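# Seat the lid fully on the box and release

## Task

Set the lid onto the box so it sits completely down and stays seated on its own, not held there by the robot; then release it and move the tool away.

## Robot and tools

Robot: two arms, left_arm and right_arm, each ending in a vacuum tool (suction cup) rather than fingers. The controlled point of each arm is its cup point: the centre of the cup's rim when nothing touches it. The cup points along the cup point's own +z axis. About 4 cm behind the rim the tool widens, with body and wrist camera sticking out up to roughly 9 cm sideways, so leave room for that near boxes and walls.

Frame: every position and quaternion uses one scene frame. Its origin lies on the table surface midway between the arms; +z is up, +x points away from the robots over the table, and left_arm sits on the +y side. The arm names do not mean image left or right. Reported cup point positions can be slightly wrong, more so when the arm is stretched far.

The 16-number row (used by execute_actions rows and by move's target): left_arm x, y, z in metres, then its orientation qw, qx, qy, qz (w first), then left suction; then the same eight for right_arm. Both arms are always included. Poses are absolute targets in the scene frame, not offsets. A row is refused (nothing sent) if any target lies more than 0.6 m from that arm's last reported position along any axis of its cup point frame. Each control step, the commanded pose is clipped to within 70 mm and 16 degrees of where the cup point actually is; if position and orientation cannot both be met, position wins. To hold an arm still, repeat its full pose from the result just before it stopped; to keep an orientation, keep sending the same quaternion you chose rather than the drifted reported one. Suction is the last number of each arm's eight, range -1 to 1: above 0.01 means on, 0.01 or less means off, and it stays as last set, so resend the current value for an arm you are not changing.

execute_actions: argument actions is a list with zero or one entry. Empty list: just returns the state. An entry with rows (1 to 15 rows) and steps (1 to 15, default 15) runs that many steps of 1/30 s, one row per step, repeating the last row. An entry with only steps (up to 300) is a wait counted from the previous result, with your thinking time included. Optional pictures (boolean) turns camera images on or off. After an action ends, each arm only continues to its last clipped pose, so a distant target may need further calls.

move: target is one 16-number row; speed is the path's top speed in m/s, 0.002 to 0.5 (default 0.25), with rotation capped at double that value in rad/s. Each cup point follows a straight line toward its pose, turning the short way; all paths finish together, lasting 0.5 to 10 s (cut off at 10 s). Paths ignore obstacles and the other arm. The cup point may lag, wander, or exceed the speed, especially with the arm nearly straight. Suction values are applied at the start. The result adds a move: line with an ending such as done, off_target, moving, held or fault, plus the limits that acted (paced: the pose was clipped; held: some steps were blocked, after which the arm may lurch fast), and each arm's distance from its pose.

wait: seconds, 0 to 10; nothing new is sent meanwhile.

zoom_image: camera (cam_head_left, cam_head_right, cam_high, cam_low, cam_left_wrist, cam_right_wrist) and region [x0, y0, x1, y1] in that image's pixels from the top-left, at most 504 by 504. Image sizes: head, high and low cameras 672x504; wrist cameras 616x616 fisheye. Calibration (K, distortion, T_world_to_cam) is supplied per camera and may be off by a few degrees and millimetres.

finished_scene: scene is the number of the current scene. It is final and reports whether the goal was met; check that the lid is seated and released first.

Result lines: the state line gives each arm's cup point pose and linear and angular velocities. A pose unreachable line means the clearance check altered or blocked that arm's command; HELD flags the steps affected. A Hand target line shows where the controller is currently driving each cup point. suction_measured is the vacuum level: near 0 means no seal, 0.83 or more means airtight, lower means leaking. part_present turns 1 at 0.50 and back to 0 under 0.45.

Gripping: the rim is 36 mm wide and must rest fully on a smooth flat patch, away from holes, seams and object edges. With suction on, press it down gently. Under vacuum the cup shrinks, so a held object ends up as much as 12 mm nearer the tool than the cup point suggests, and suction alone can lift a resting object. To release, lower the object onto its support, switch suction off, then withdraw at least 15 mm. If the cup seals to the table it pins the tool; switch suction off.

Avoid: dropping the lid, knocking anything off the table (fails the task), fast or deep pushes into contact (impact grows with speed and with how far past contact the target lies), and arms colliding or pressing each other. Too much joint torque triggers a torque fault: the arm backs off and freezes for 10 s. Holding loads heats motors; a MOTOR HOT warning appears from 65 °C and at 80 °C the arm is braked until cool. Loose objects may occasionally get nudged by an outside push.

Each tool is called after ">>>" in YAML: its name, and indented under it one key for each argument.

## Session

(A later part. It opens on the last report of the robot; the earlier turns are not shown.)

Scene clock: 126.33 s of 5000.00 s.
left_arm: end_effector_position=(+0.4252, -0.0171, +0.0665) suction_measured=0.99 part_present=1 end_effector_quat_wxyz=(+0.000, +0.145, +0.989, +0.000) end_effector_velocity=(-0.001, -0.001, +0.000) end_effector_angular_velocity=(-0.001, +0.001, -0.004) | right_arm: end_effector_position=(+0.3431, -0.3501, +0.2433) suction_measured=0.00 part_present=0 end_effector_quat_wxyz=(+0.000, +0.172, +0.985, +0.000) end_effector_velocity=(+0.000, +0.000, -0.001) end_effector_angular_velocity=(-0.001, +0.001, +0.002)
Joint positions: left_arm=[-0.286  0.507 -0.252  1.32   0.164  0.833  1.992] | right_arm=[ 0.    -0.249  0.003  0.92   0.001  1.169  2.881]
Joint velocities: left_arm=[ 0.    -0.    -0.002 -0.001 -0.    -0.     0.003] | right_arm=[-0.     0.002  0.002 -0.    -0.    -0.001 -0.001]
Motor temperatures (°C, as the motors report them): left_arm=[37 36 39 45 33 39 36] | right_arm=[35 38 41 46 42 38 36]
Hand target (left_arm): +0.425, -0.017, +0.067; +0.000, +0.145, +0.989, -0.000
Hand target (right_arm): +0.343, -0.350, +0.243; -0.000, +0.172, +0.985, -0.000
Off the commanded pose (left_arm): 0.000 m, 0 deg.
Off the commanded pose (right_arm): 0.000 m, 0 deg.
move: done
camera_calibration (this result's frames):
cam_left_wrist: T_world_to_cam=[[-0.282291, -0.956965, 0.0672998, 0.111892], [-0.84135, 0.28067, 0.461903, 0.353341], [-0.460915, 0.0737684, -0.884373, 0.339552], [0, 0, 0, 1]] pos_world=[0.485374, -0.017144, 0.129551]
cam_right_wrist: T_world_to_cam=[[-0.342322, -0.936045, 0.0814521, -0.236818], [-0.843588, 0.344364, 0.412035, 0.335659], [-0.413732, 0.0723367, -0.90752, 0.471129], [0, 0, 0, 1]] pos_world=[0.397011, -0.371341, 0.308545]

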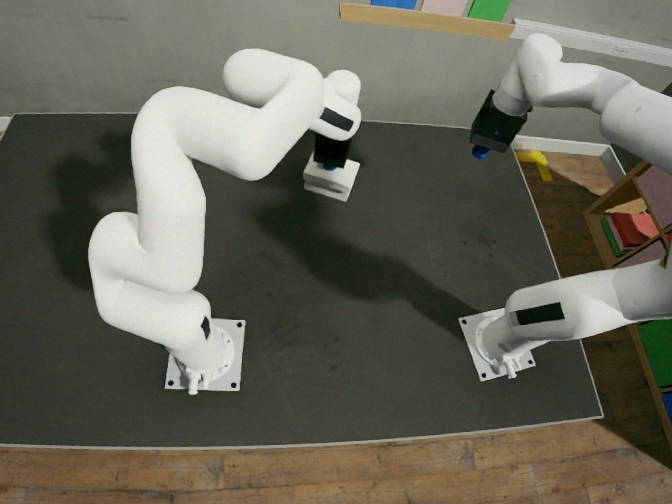

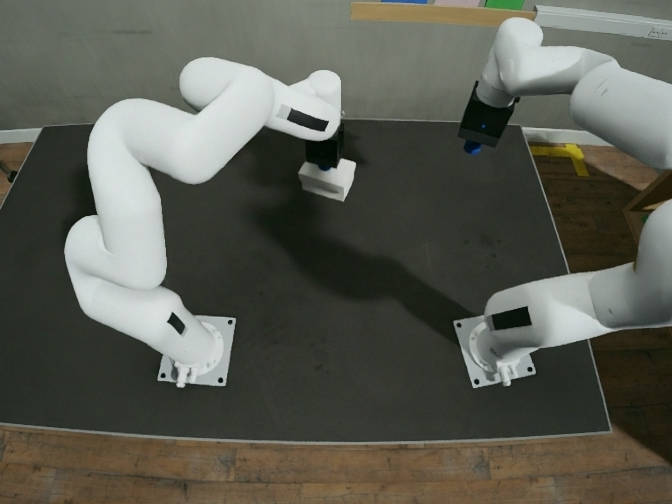

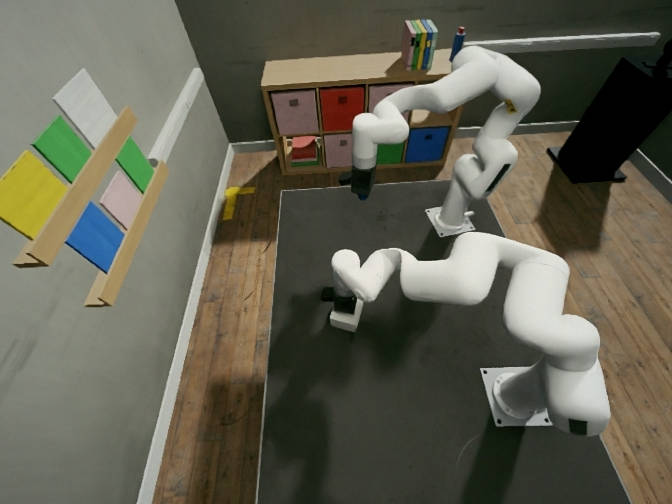

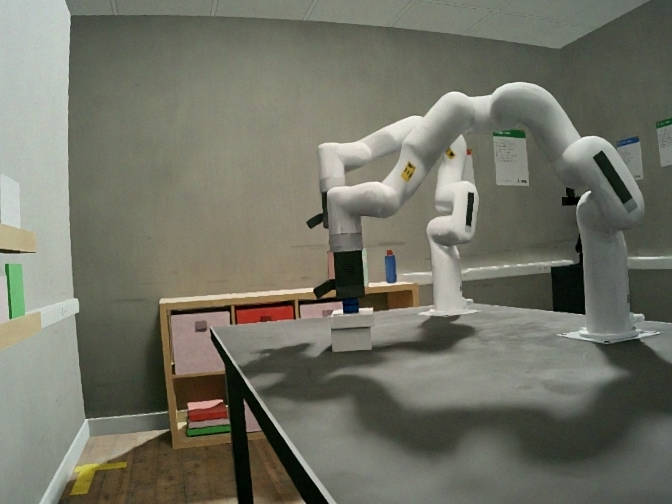

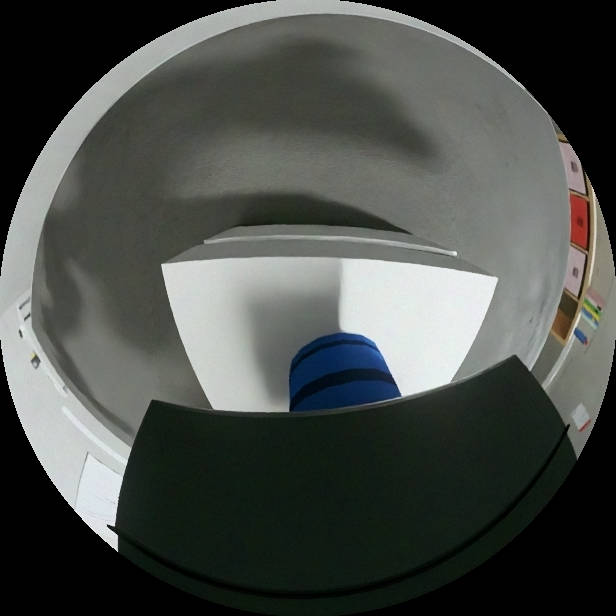

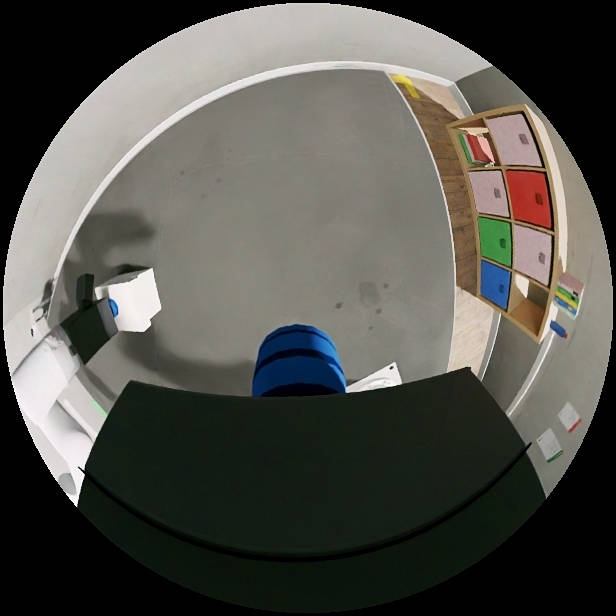

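>>> move:
  target: [0.4276,-0.0178,0.0665,0,0.1452,0.9894,0,1,0.3431,-0.3501,0.2433,0,0.172,0.985,0,0]
  speed: 0.01

>>> move:
  target: [0.4276,-0.0178,0.060,0,0.1452,0.9894,0,1,0.3431,-0.3501,0.2433,0,0.172,0.985,0,0]
  speed: 0.01

>>> zoom_image:
  camera: "cam_low"
  region: [295,280,405,365]

Scene clock: 130.70 s of 5000.00 s.
left_arm: end_effector_position=(+0.4276, -0.0178, +0.0665) suction_measured=0.99 part_present=1 end_effector_quat_wxyz=(+0.000, +0.145, +0.989, -0.000) end_effector_velocity=(+0.001, +0.000, -0.000) end_effector_angular_velocity=(+0.001, +0.000, -0.000) | right_arm: end_effector_position=(+0.3431, -0.3501, +0.2433) suction_measured=0.00 part_present=0 end_effector_quat_wxyz=(+0.000, +0.172, +0.985, +0.000) end_effector_velocity=(-0.000, -0.001, -0.001) end_effector_angular_velocity=(-0.001, +0.002, +0.001)
Joint positions: left_arm=[-0.286  0.514 -0.251  1.331  0.165  0.837  1.994] | right_arm=[ 0.    -0.249  0.003  0.92   0.001  1.169  2.881]
Joint velocities: left_arm=[0.    0.001 0.    0.002 0.001 0.001 0.   ] | right_arm=[ 0.     0.002 -0.001 -0.    -0.001 -0.    -0.002]
Motor temperatures (°C, as the motors report them): left_arm=[37 36 39 45 33 40 36] | right_arm=[35 38 41 46 42 38 36]
Hand target (left_arm): +0.428, -0.018, +0.066; +0.000, +0.145, +0.989, -0.000
Hand target (right_arm): +0.343, -0.350, +0.243; -0.000, +0.172, +0.985, -0.000
Off the commanded pose (left_arm): 0.000 m, 0 deg.
Off the commanded pose (right_arm): 0.000 m, 0 deg.
After step 90, 0.67 s passed at rest.
move: done
camera_calibration (this result's frames):
cam_left_wrist: T_world_to_cam=[[-0.282476, -0.956909, 0.0673202, 0.111977], [-0.84129, 0.280842, 0.461907, 0.355492], [-0.46091, 0.073842, -0.88437, 0.340673], [0, 0, 0, 1]] pos_world=[0.487723, -0.0178413, 0.129538]
cam_right_wrist: T_world_to_cam=[[-0.342322, -0.936045, 0.081452, -0.236818], [-0.843588, 0.344364, 0.412034, 0.335659], [-0.413732, 0.0723366, -0.90752, 0.471129], [0, 0, 0, 1]] pos_world=[0.397011, -0.371341, 0.308545]

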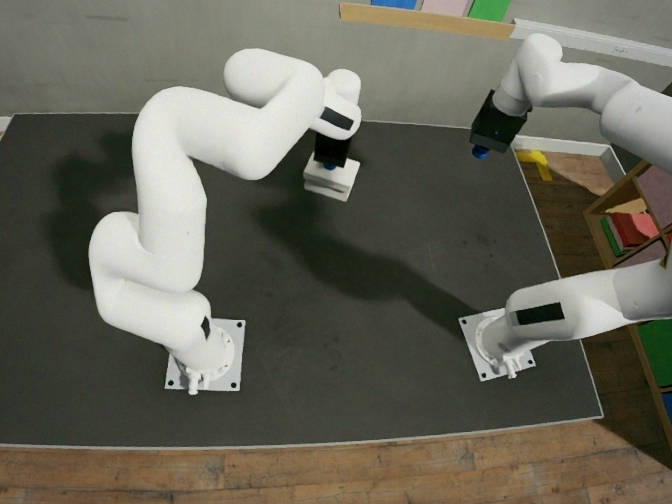

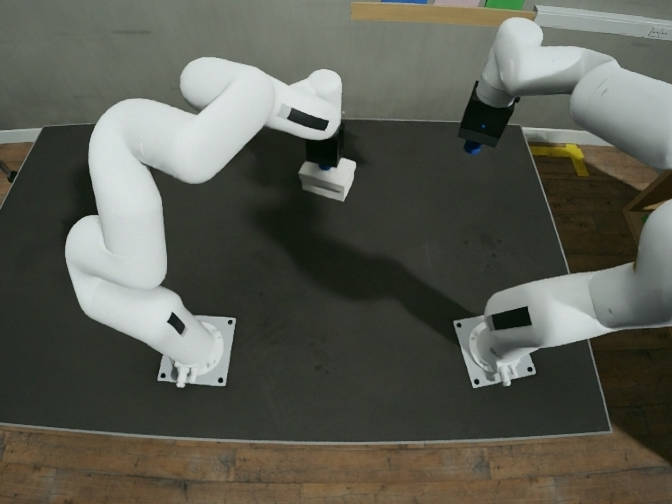

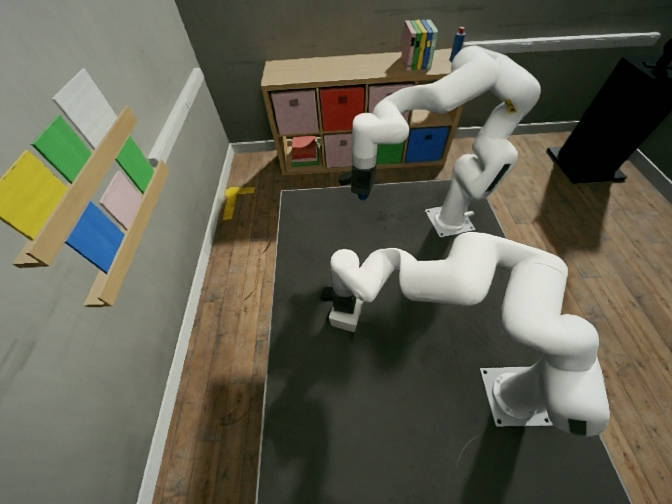

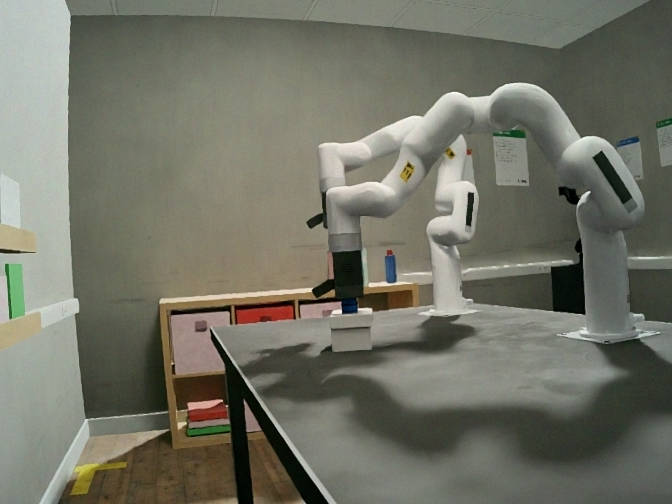

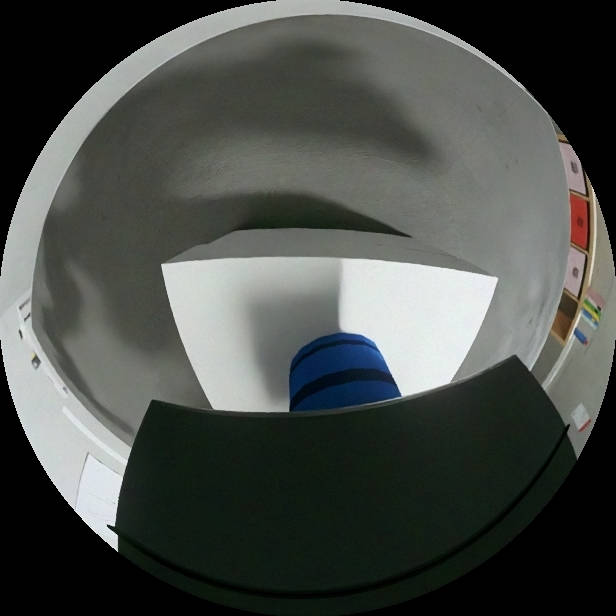

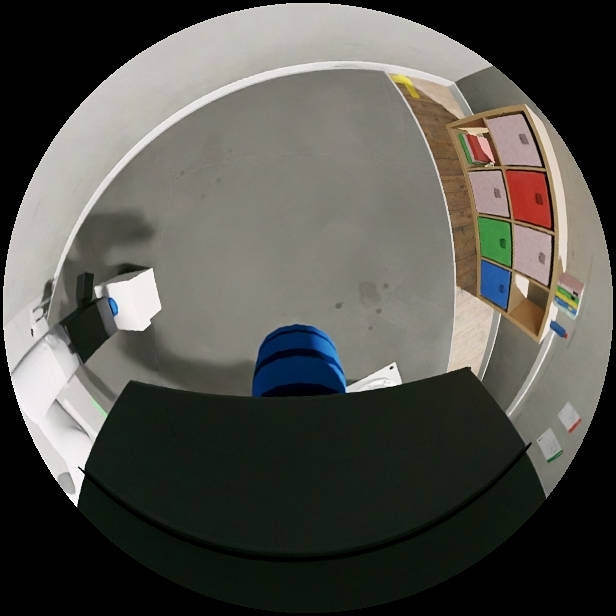

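Scene clock: 131.70 s of 5000.00 s.
left_arm: end_effector_position=(+0.4271, -0.0176, +0.0594) suction_measured=0.99 part_present=1 end_effector_quat_wxyz=(-0.001, +0.145, +0.989, +0.000) end_effector_velocity=(+0.005, -0.002, +0.006) end_effector_angular_velocity=(-0.007, -0.014, +0.001) | right_arm: end_effector_position=(+0.3431, -0.3501, +0.2433) suction_measured=0.00 part_present=0 end_effector_quat_wxyz=(-0.000, +0.172, +0.985, +0.000) end_effector_velocity=(+0.000, +0.001, -0.000) end_effector_angular_velocity=(-0.000, +0.000, +0.001)
Joint positions: left_arm=[-0.288  0.526 -0.248  1.327  0.169  0.823  1.991] | right_arm=[ 0.    -0.249  0.003  0.92   0.001  1.169  2.881]
Joint velocities: left_arm=[ 0.001 -0.006 -0.     0.008  0.001 -0.002 -0.   ] | right_arm=[-0.     0.001  0.002  0.     0.    -0.    -0.   ]
Motor temperatures (°C, as the motors report them): left_arm=[37 36 39 45 33 40 36] | right_arm=[35 38 41 46 42 38 36]
Hand target (left_arm): +0.428, -0.018, +0.060; +0.000, +0.145, +0.989, +0.000
Hand target (right_arm): +0.343, -0.350, +0.243; -0.000, +0.172, +0.985, +0.000
Off the commanded pose (left_arm): 0.001 m, 0 deg.
Off the commanded pose (right_arm): 0.000 m, 0 deg.
move: done
camera_calibration (this result's frames):
cam_left_wrist: T_world_to_cam=[[-0.282519, -0.956918, 0.0670132, 0.112525], [-0.840632, 0.280627, 0.463235, 0.357983], [-0.462083, 0.074539, -0.883698, 0.334676], [0, 0, 0, 1]] pos_world=[0.48737, -0.0177292, 0.122382]
cam_right_wrist: T_world_to_cam=[[-0.342322, -0.936045, 0.0814521, -0.236818], [-0.843588, 0.344364, 0.412035, 0.335659], [-0.413732, 0.0723367, -0.90752, 0.471129], [0, 0, 0, 1]] pos_world=[0.397011, -0.371341, 0.308545]

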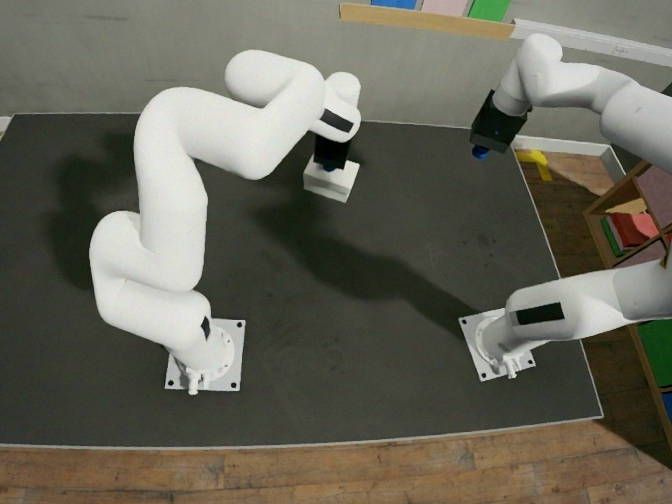

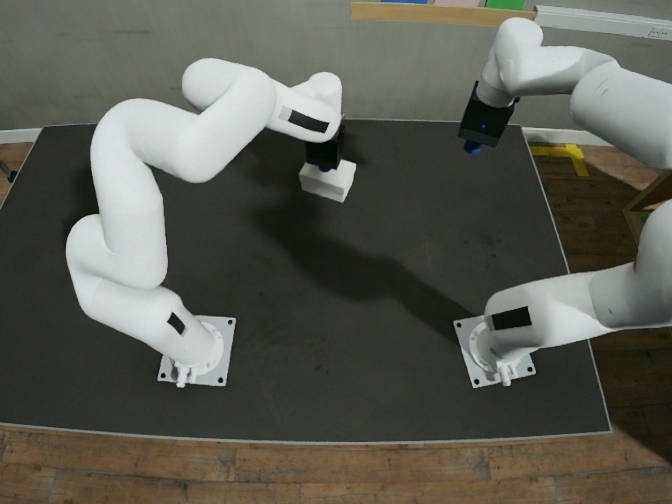

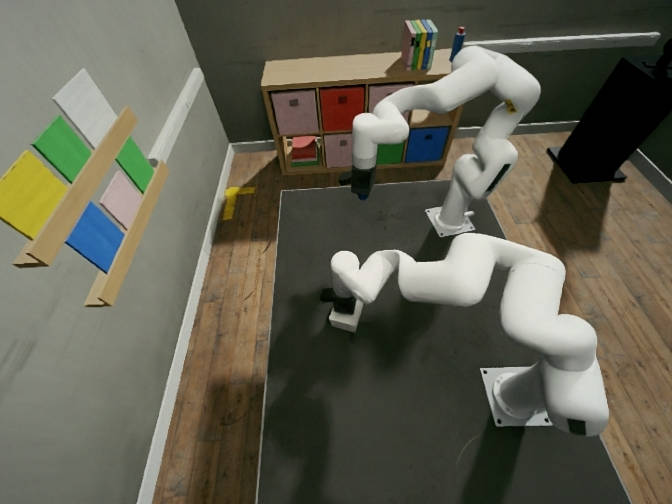

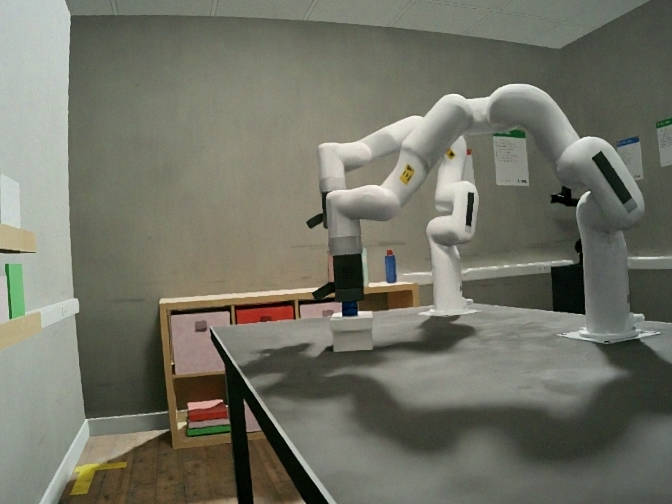

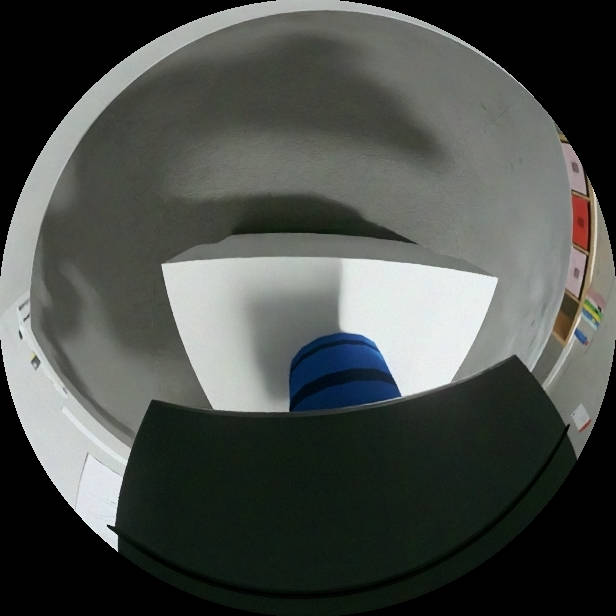

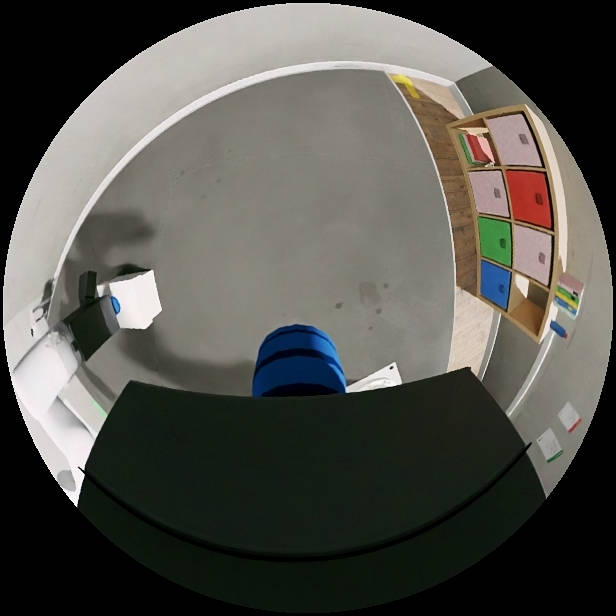

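Region (295, 280, 405, 365) of cam_low's 672x504 image, scaled by 4.582, with more detail than that image has; it fills the top 389 rows of this view, and the rest is white.

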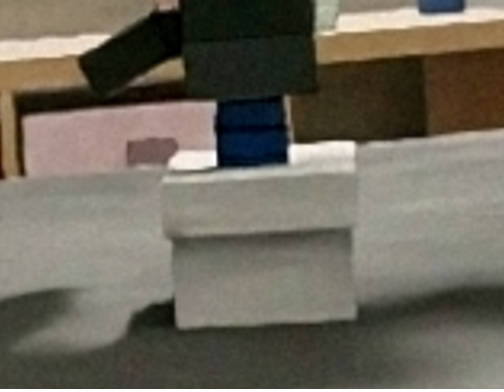

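Engaged.

>>> move:
  target: [0.4276,-0.0178,0.040,0,0.1452,0.9894,0,1,0.3431,-0.3501,0.2433,0,0.172,0.985,0,0]
  speed: 0.015

>>> move:
  target: [0.4276,-0.0178,0.042,0,0.1452,0.9894,0,0,0.3431,-0.3501,0.2433,0,0.172,0.985,0,0]
  speed: 0.01

>>> move:
  target: [0.4276,-0.0178,0.16,0,0.1452,0.9894,0,0,0.3431,-0.3501,0.2433,0,0.172,0.985,0,0]
  speed: 0.12

>>> zoom_image:
  camera: "cam_low"
  region: [295,280,405,365]

Scene clock: 137.20 s of 5000.00 s.
left_arm: end_effector_position=(+0.4276, -0.0178, +0.0400) suction_measured=0.99 part_present=1 end_effector_quat_wxyz=(+0.000, +0.145, +0.989, +0.000) end_effector_velocity=(+0.001, -0.000, +0.001) end_effector_angular_velocity=(-0.002, -0.003, +0.002) | right_arm: end_effector_position=(+0.3431, -0.3501, +0.2433) suction_measured=0.00 part_present=0 end_effector_quat_wxyz=(-0.000, +0.172, +0.985, +0.000) end_effector_velocity=(+0.000, -0.000, +0.000) end_effector_angular_velocity=(+0.002, -0.000, -0.003)
Joint positions: left_arm=[-0.293  0.561 -0.24   1.32   0.181  0.78   1.983] | right_arm=[ 0.    -0.249  0.003  0.92   0.001  1.169  2.881]
Joint velocities: left_arm=[ 0.    -0.     0.001  0.002 -0.    -0.002 -0.   ] | right_arm=[-0.    -0.001 -0.001 -0.     0.001 -0.     0.001]
Motor temperatures (°C, as the motors report them): left_arm=[37 36 39 45 33 40 36] | right_arm=[35 38 41 46 42 38 36]
Hand target (left_arm): +0.428, -0.018, +0.040; +0.000, +0.145, +0.989, +0.000
Hand target (right_arm): +0.343, -0.350, +0.243; -0.000, +0.172, +0.985, -0.000
Off the commanded pose (left_arm): 0.000 m, 0 deg.
Off the commanded pose (right_arm): 0.000 m, 0 deg.
After step 90, 0.90 s passed at rest.
move: done
camera_calibration (this result's frames):
cam_left_wrist: T_world_to_cam=[[-0.282425, -0.956929, 0.0672487, 0.113753], [-0.841312, 0.280763, 0.461915, 0.367729], [-0.460901, 0.0738791, -0.884371, 0.317277], [0, 0, 0, 1]] pos_world=[0.487735, -0.0178313, 0.103082]
cam_right_wrist: T_world_to_cam=[[-0.342322, -0.936045, 0.0814521, -0.236818], [-0.843588, 0.344364, 0.412035, 0.335659], [-0.413732, 0.0723367, -0.90752, 0.471129], [0, 0, 0, 1]] pos_world=[0.397011, -0.371341, 0.308545]

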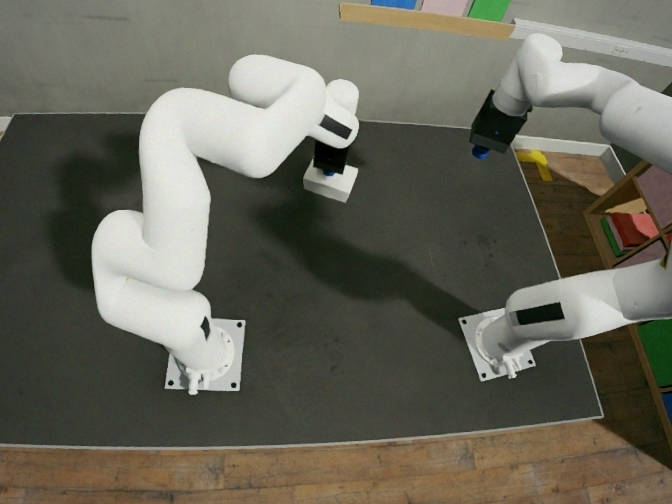

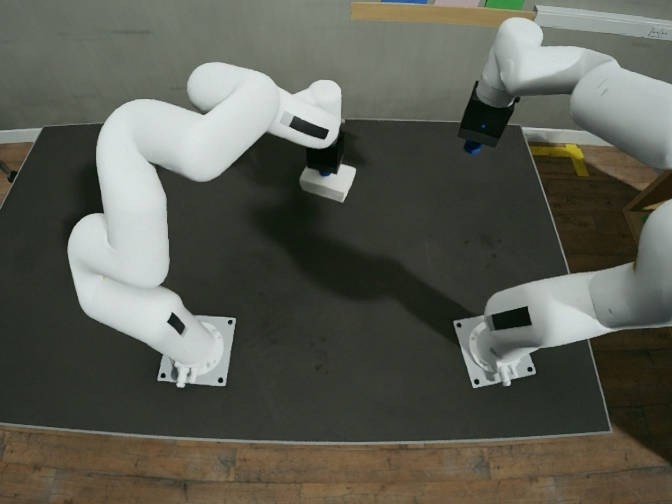

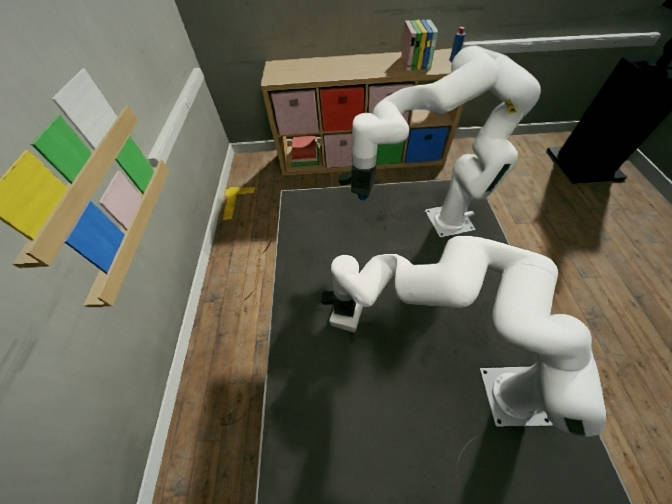

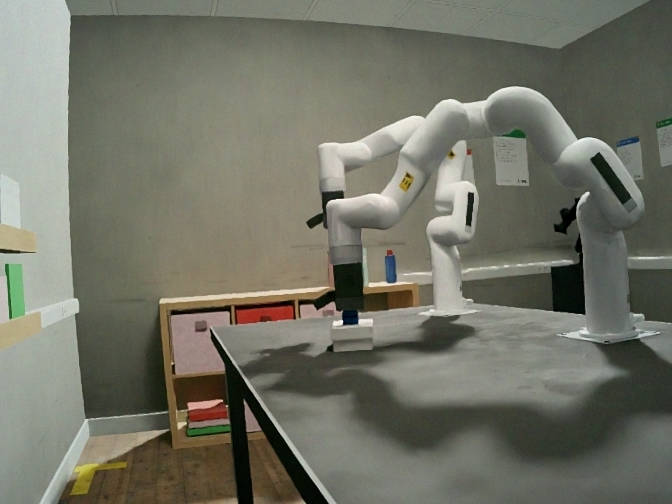

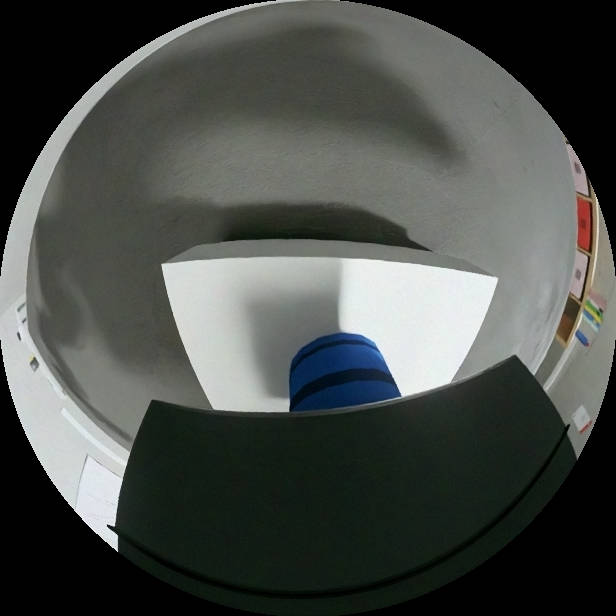

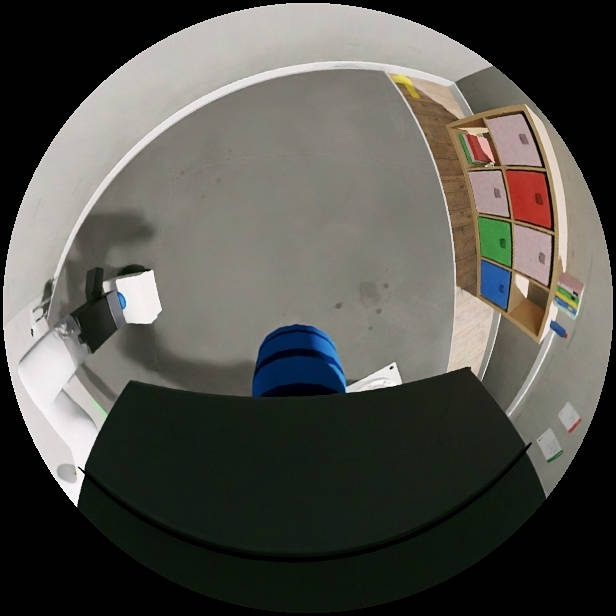

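Scene clock: 137.90 s of 5000.00 s.
left_arm: end_effector_position=(+0.4280, -0.0180, +0.0424) suction_measured=0.00 part_present=0 end_effector_quat_wxyz=(+0.001, +0.145, +0.989, -0.000) end_effector_velocity=(-0.001, -0.000, -0.001) end_effector_angular_velocity=(+0.000, +0.002, +0.000) | right_arm: end_effector_position=(+0.3431, -0.3501, +0.2433) suction_measured=0.00 part_present=0 end_effector_quat_wxyz=(-0.000, +0.172, +0.985, -0.000) end_effector_velocity=(-0.000, -0.000, -0.000) end_effector_angular_velocity=(-0.001, +0.002, +0.000)
Joint positions: left_arm=[-0.293  0.558 -0.241  1.322  0.18   0.784  1.984] | right_arm=[ 0.    -0.249  0.003  0.92   0.001  1.169  2.881]
Joint velocities: left_arm=[-0.     0.001 -0.    -0.001 -0.001  0.     0.   ] | right_arm=[ 0.     0.001 -0.     0.    -0.001  0.002 -0.   ]
Motor temperatures (°C, as the motors report them): left_arm=[37 36 39 45 33 40 36] | right_arm=[35 38 41 46 42 38 36]
Hand target (left_arm): +0.428, -0.018, +0.042; -0.000, +0.145, +0.989, -0.000
Hand target (right_arm): +0.343, -0.350, +0.243; +0.000, +0.172, +0.985, +0.000
Off the commanded pose (left_arm): 0.001 m, 0 deg.
Off the commanded pose (right_arm): 0.000 m, 0 deg.
move: done
camera_calibration (this result's frames):
cam_left_wrist: T_world_to_cam=[[-0.282586, -0.956853, 0.067663, 0.113488], [-0.841784, 0.281188, 0.460797, 0.36728], [-0.45994, 0.073257, -0.884923, 0.319175], [0, 0, 0, 1]] pos_world=[0.488042, -0.0180652, 0.105525]
cam_right_wrist: T_world_to_cam=[[-0.342322, -0.936045, 0.0814522, -0.236818], [-0.843588, 0.344364, 0.412035, 0.335659], [-0.413732, 0.0723367, -0.90752, 0.471129], [0, 0, 0, 1]] pos_world=[0.397011, -0.371341, 0.308545]

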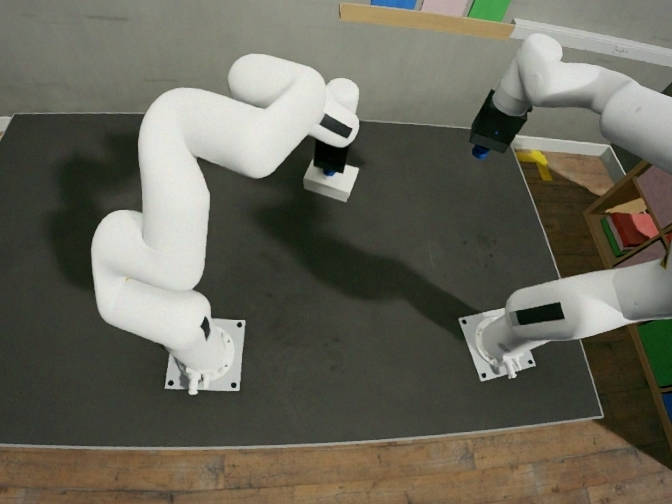

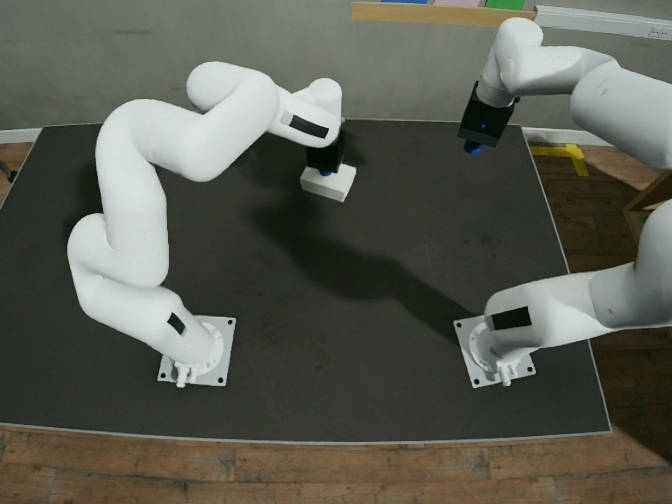

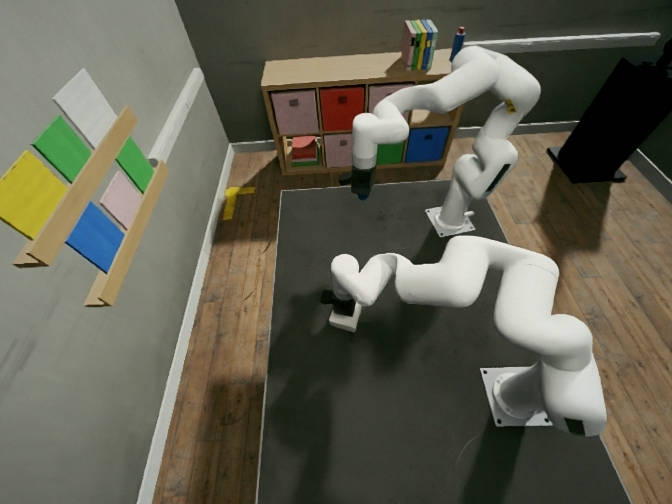

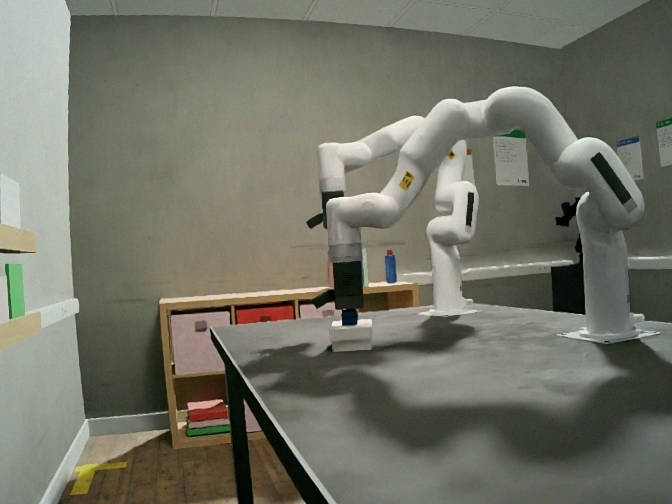

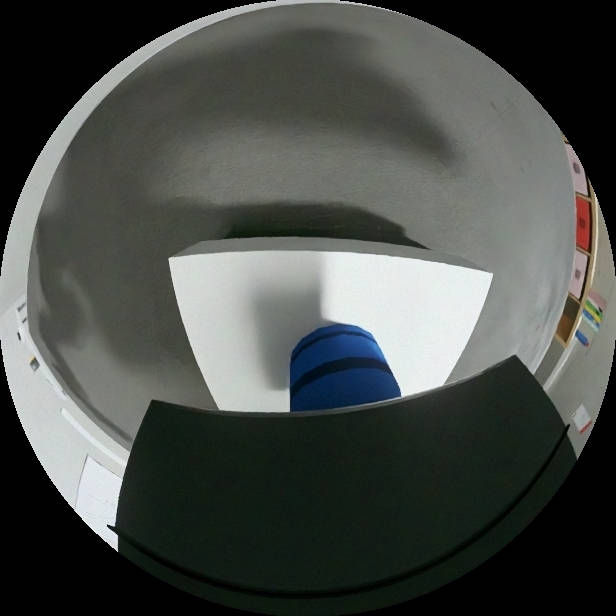

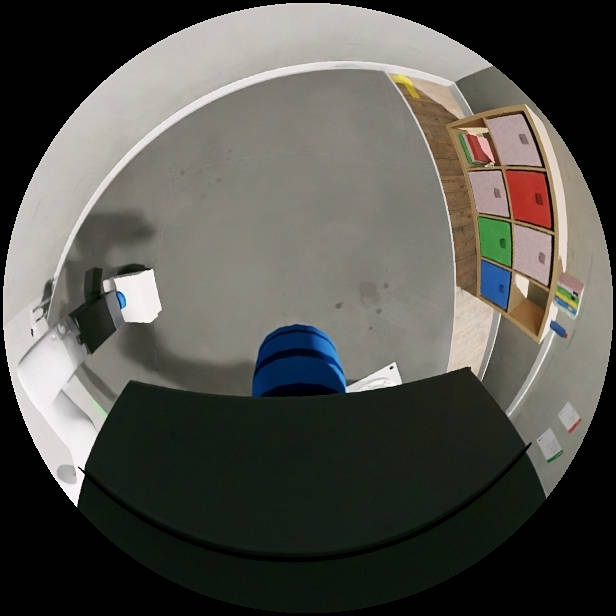

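Scene clock: 139.27 s of 5000.00 s.
left_arm: end_effector_position=(+0.4274, -0.0177, +0.1594) suction_measured=0.00 part_present=0 end_effector_quat_wxyz=(-0.001, +0.145, +0.989, +0.000) end_effector_velocity=(+0.001, +0.000, +0.003) end_effector_angular_velocity=(-0.001, -0.003, +0.000) | right_arm: end_effector_position=(+0.3431, -0.3501, +0.2433) suction_measured=0.00 part_present=0 end_effector_quat_wxyz=(-0.000, +0.172, +0.985, +0.000) end_effector_velocity=(-0.000, +0.000, -0.000) end_effector_angular_velocity=(+0.001, +0.001, -0.001)
Joint positions: left_arm=[-0.273  0.386 -0.273  1.425  0.116  1.056  2.026] | right_arm=[ 0.    -0.249  0.003  0.92   0.001  1.169  2.881]
Joint velocities: left_arm=[ 0.001 -0.002 -0.     0.005 -0.     0.004  0.001] | right_arm=[-0.     0.     0.     0.     0.001  0.001  0.001]
Motor temperatures (°C, as the motors report them): left_arm=[37 36 39 45 33 40 36] | right_arm=[35 38 41 46 42 38 36]
Hand target (left_arm): +0.428, -0.018, +0.160; -0.000, +0.145, +0.989, -0.000
Hand target (right_arm): +0.343, -0.350, +0.243; -0.000, +0.172, +0.985, -0.000
Off the commanded pose (left_arm): 0.001 m, 0 deg.
Off the commanded pose (right_arm): 0.000 m, 0 deg.
move: done
camera_calibration (this result's frames):
cam_left_wrist: T_world_to_cam=[[-0.28275, -0.956823, 0.0673982, 0.105891], [-0.84055, 0.281015, 0.463148, 0.31193], [-0.46209, 0.0743037, -0.883715, 0.423158], [0, 0, 0, 1]] pos_world=[0.487671, -0.0177803, 0.222344]
cam_right_wrist: T_world_to_cam=[[-0.342322, -0.936045, 0.0814521, -0.236818], [-0.843588, 0.344364, 0.412035, 0.335659], [-0.413732, 0.0723367, -0.90752, 0.471129], [0, 0, 0, 1]] pos_world=[0.397011, -0.371341, 0.308545]

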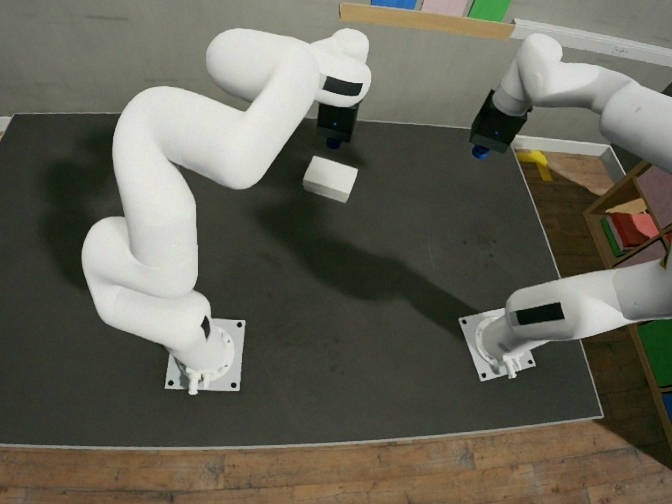

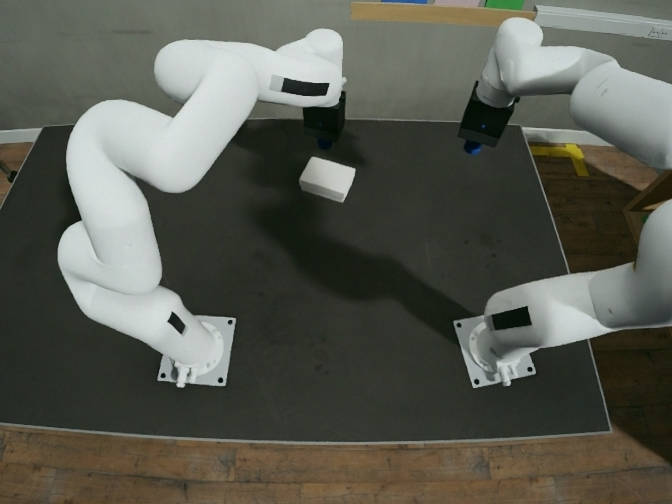

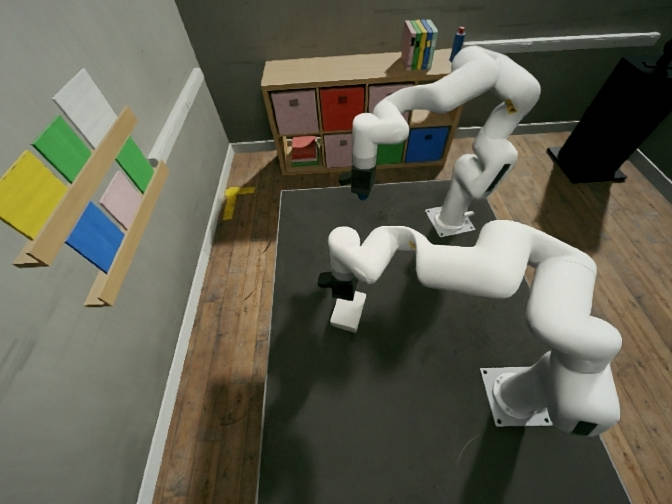

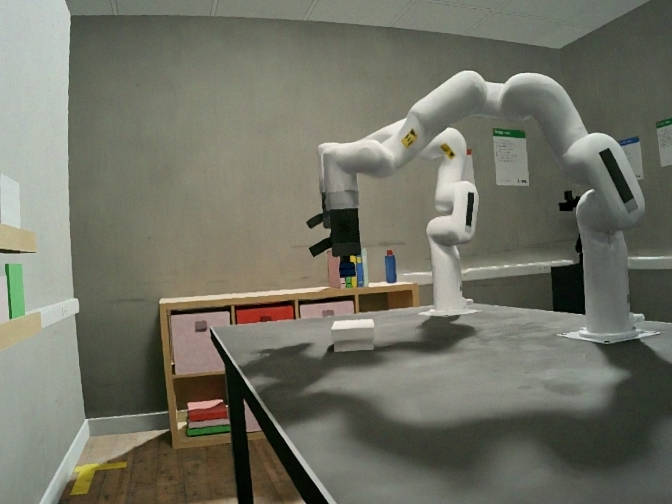

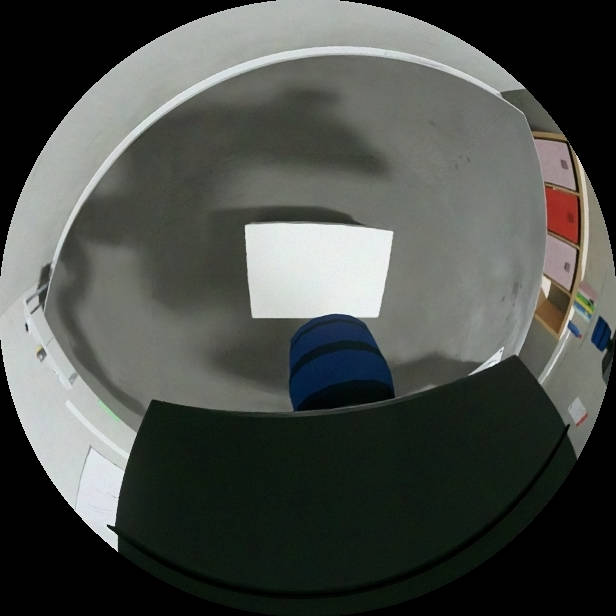

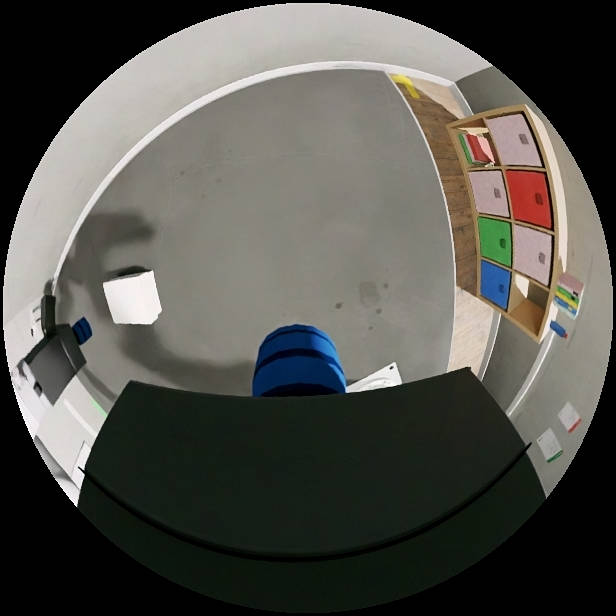

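Region (295, 280, 405, 365) of cam_low's 672x504 image, scaled by 4.582, with more detail than that image has; it fills the top 389 rows of this view, and the rest is white.

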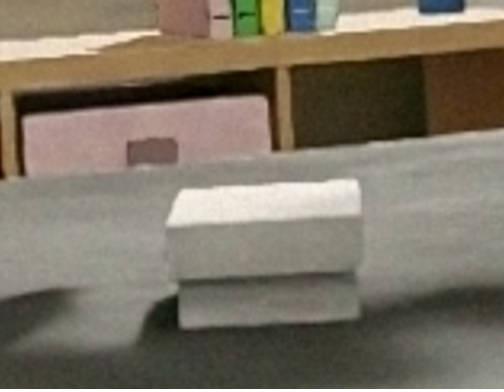

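>>> finished_scene:
  scene: 2

The scene is finished: the task was done.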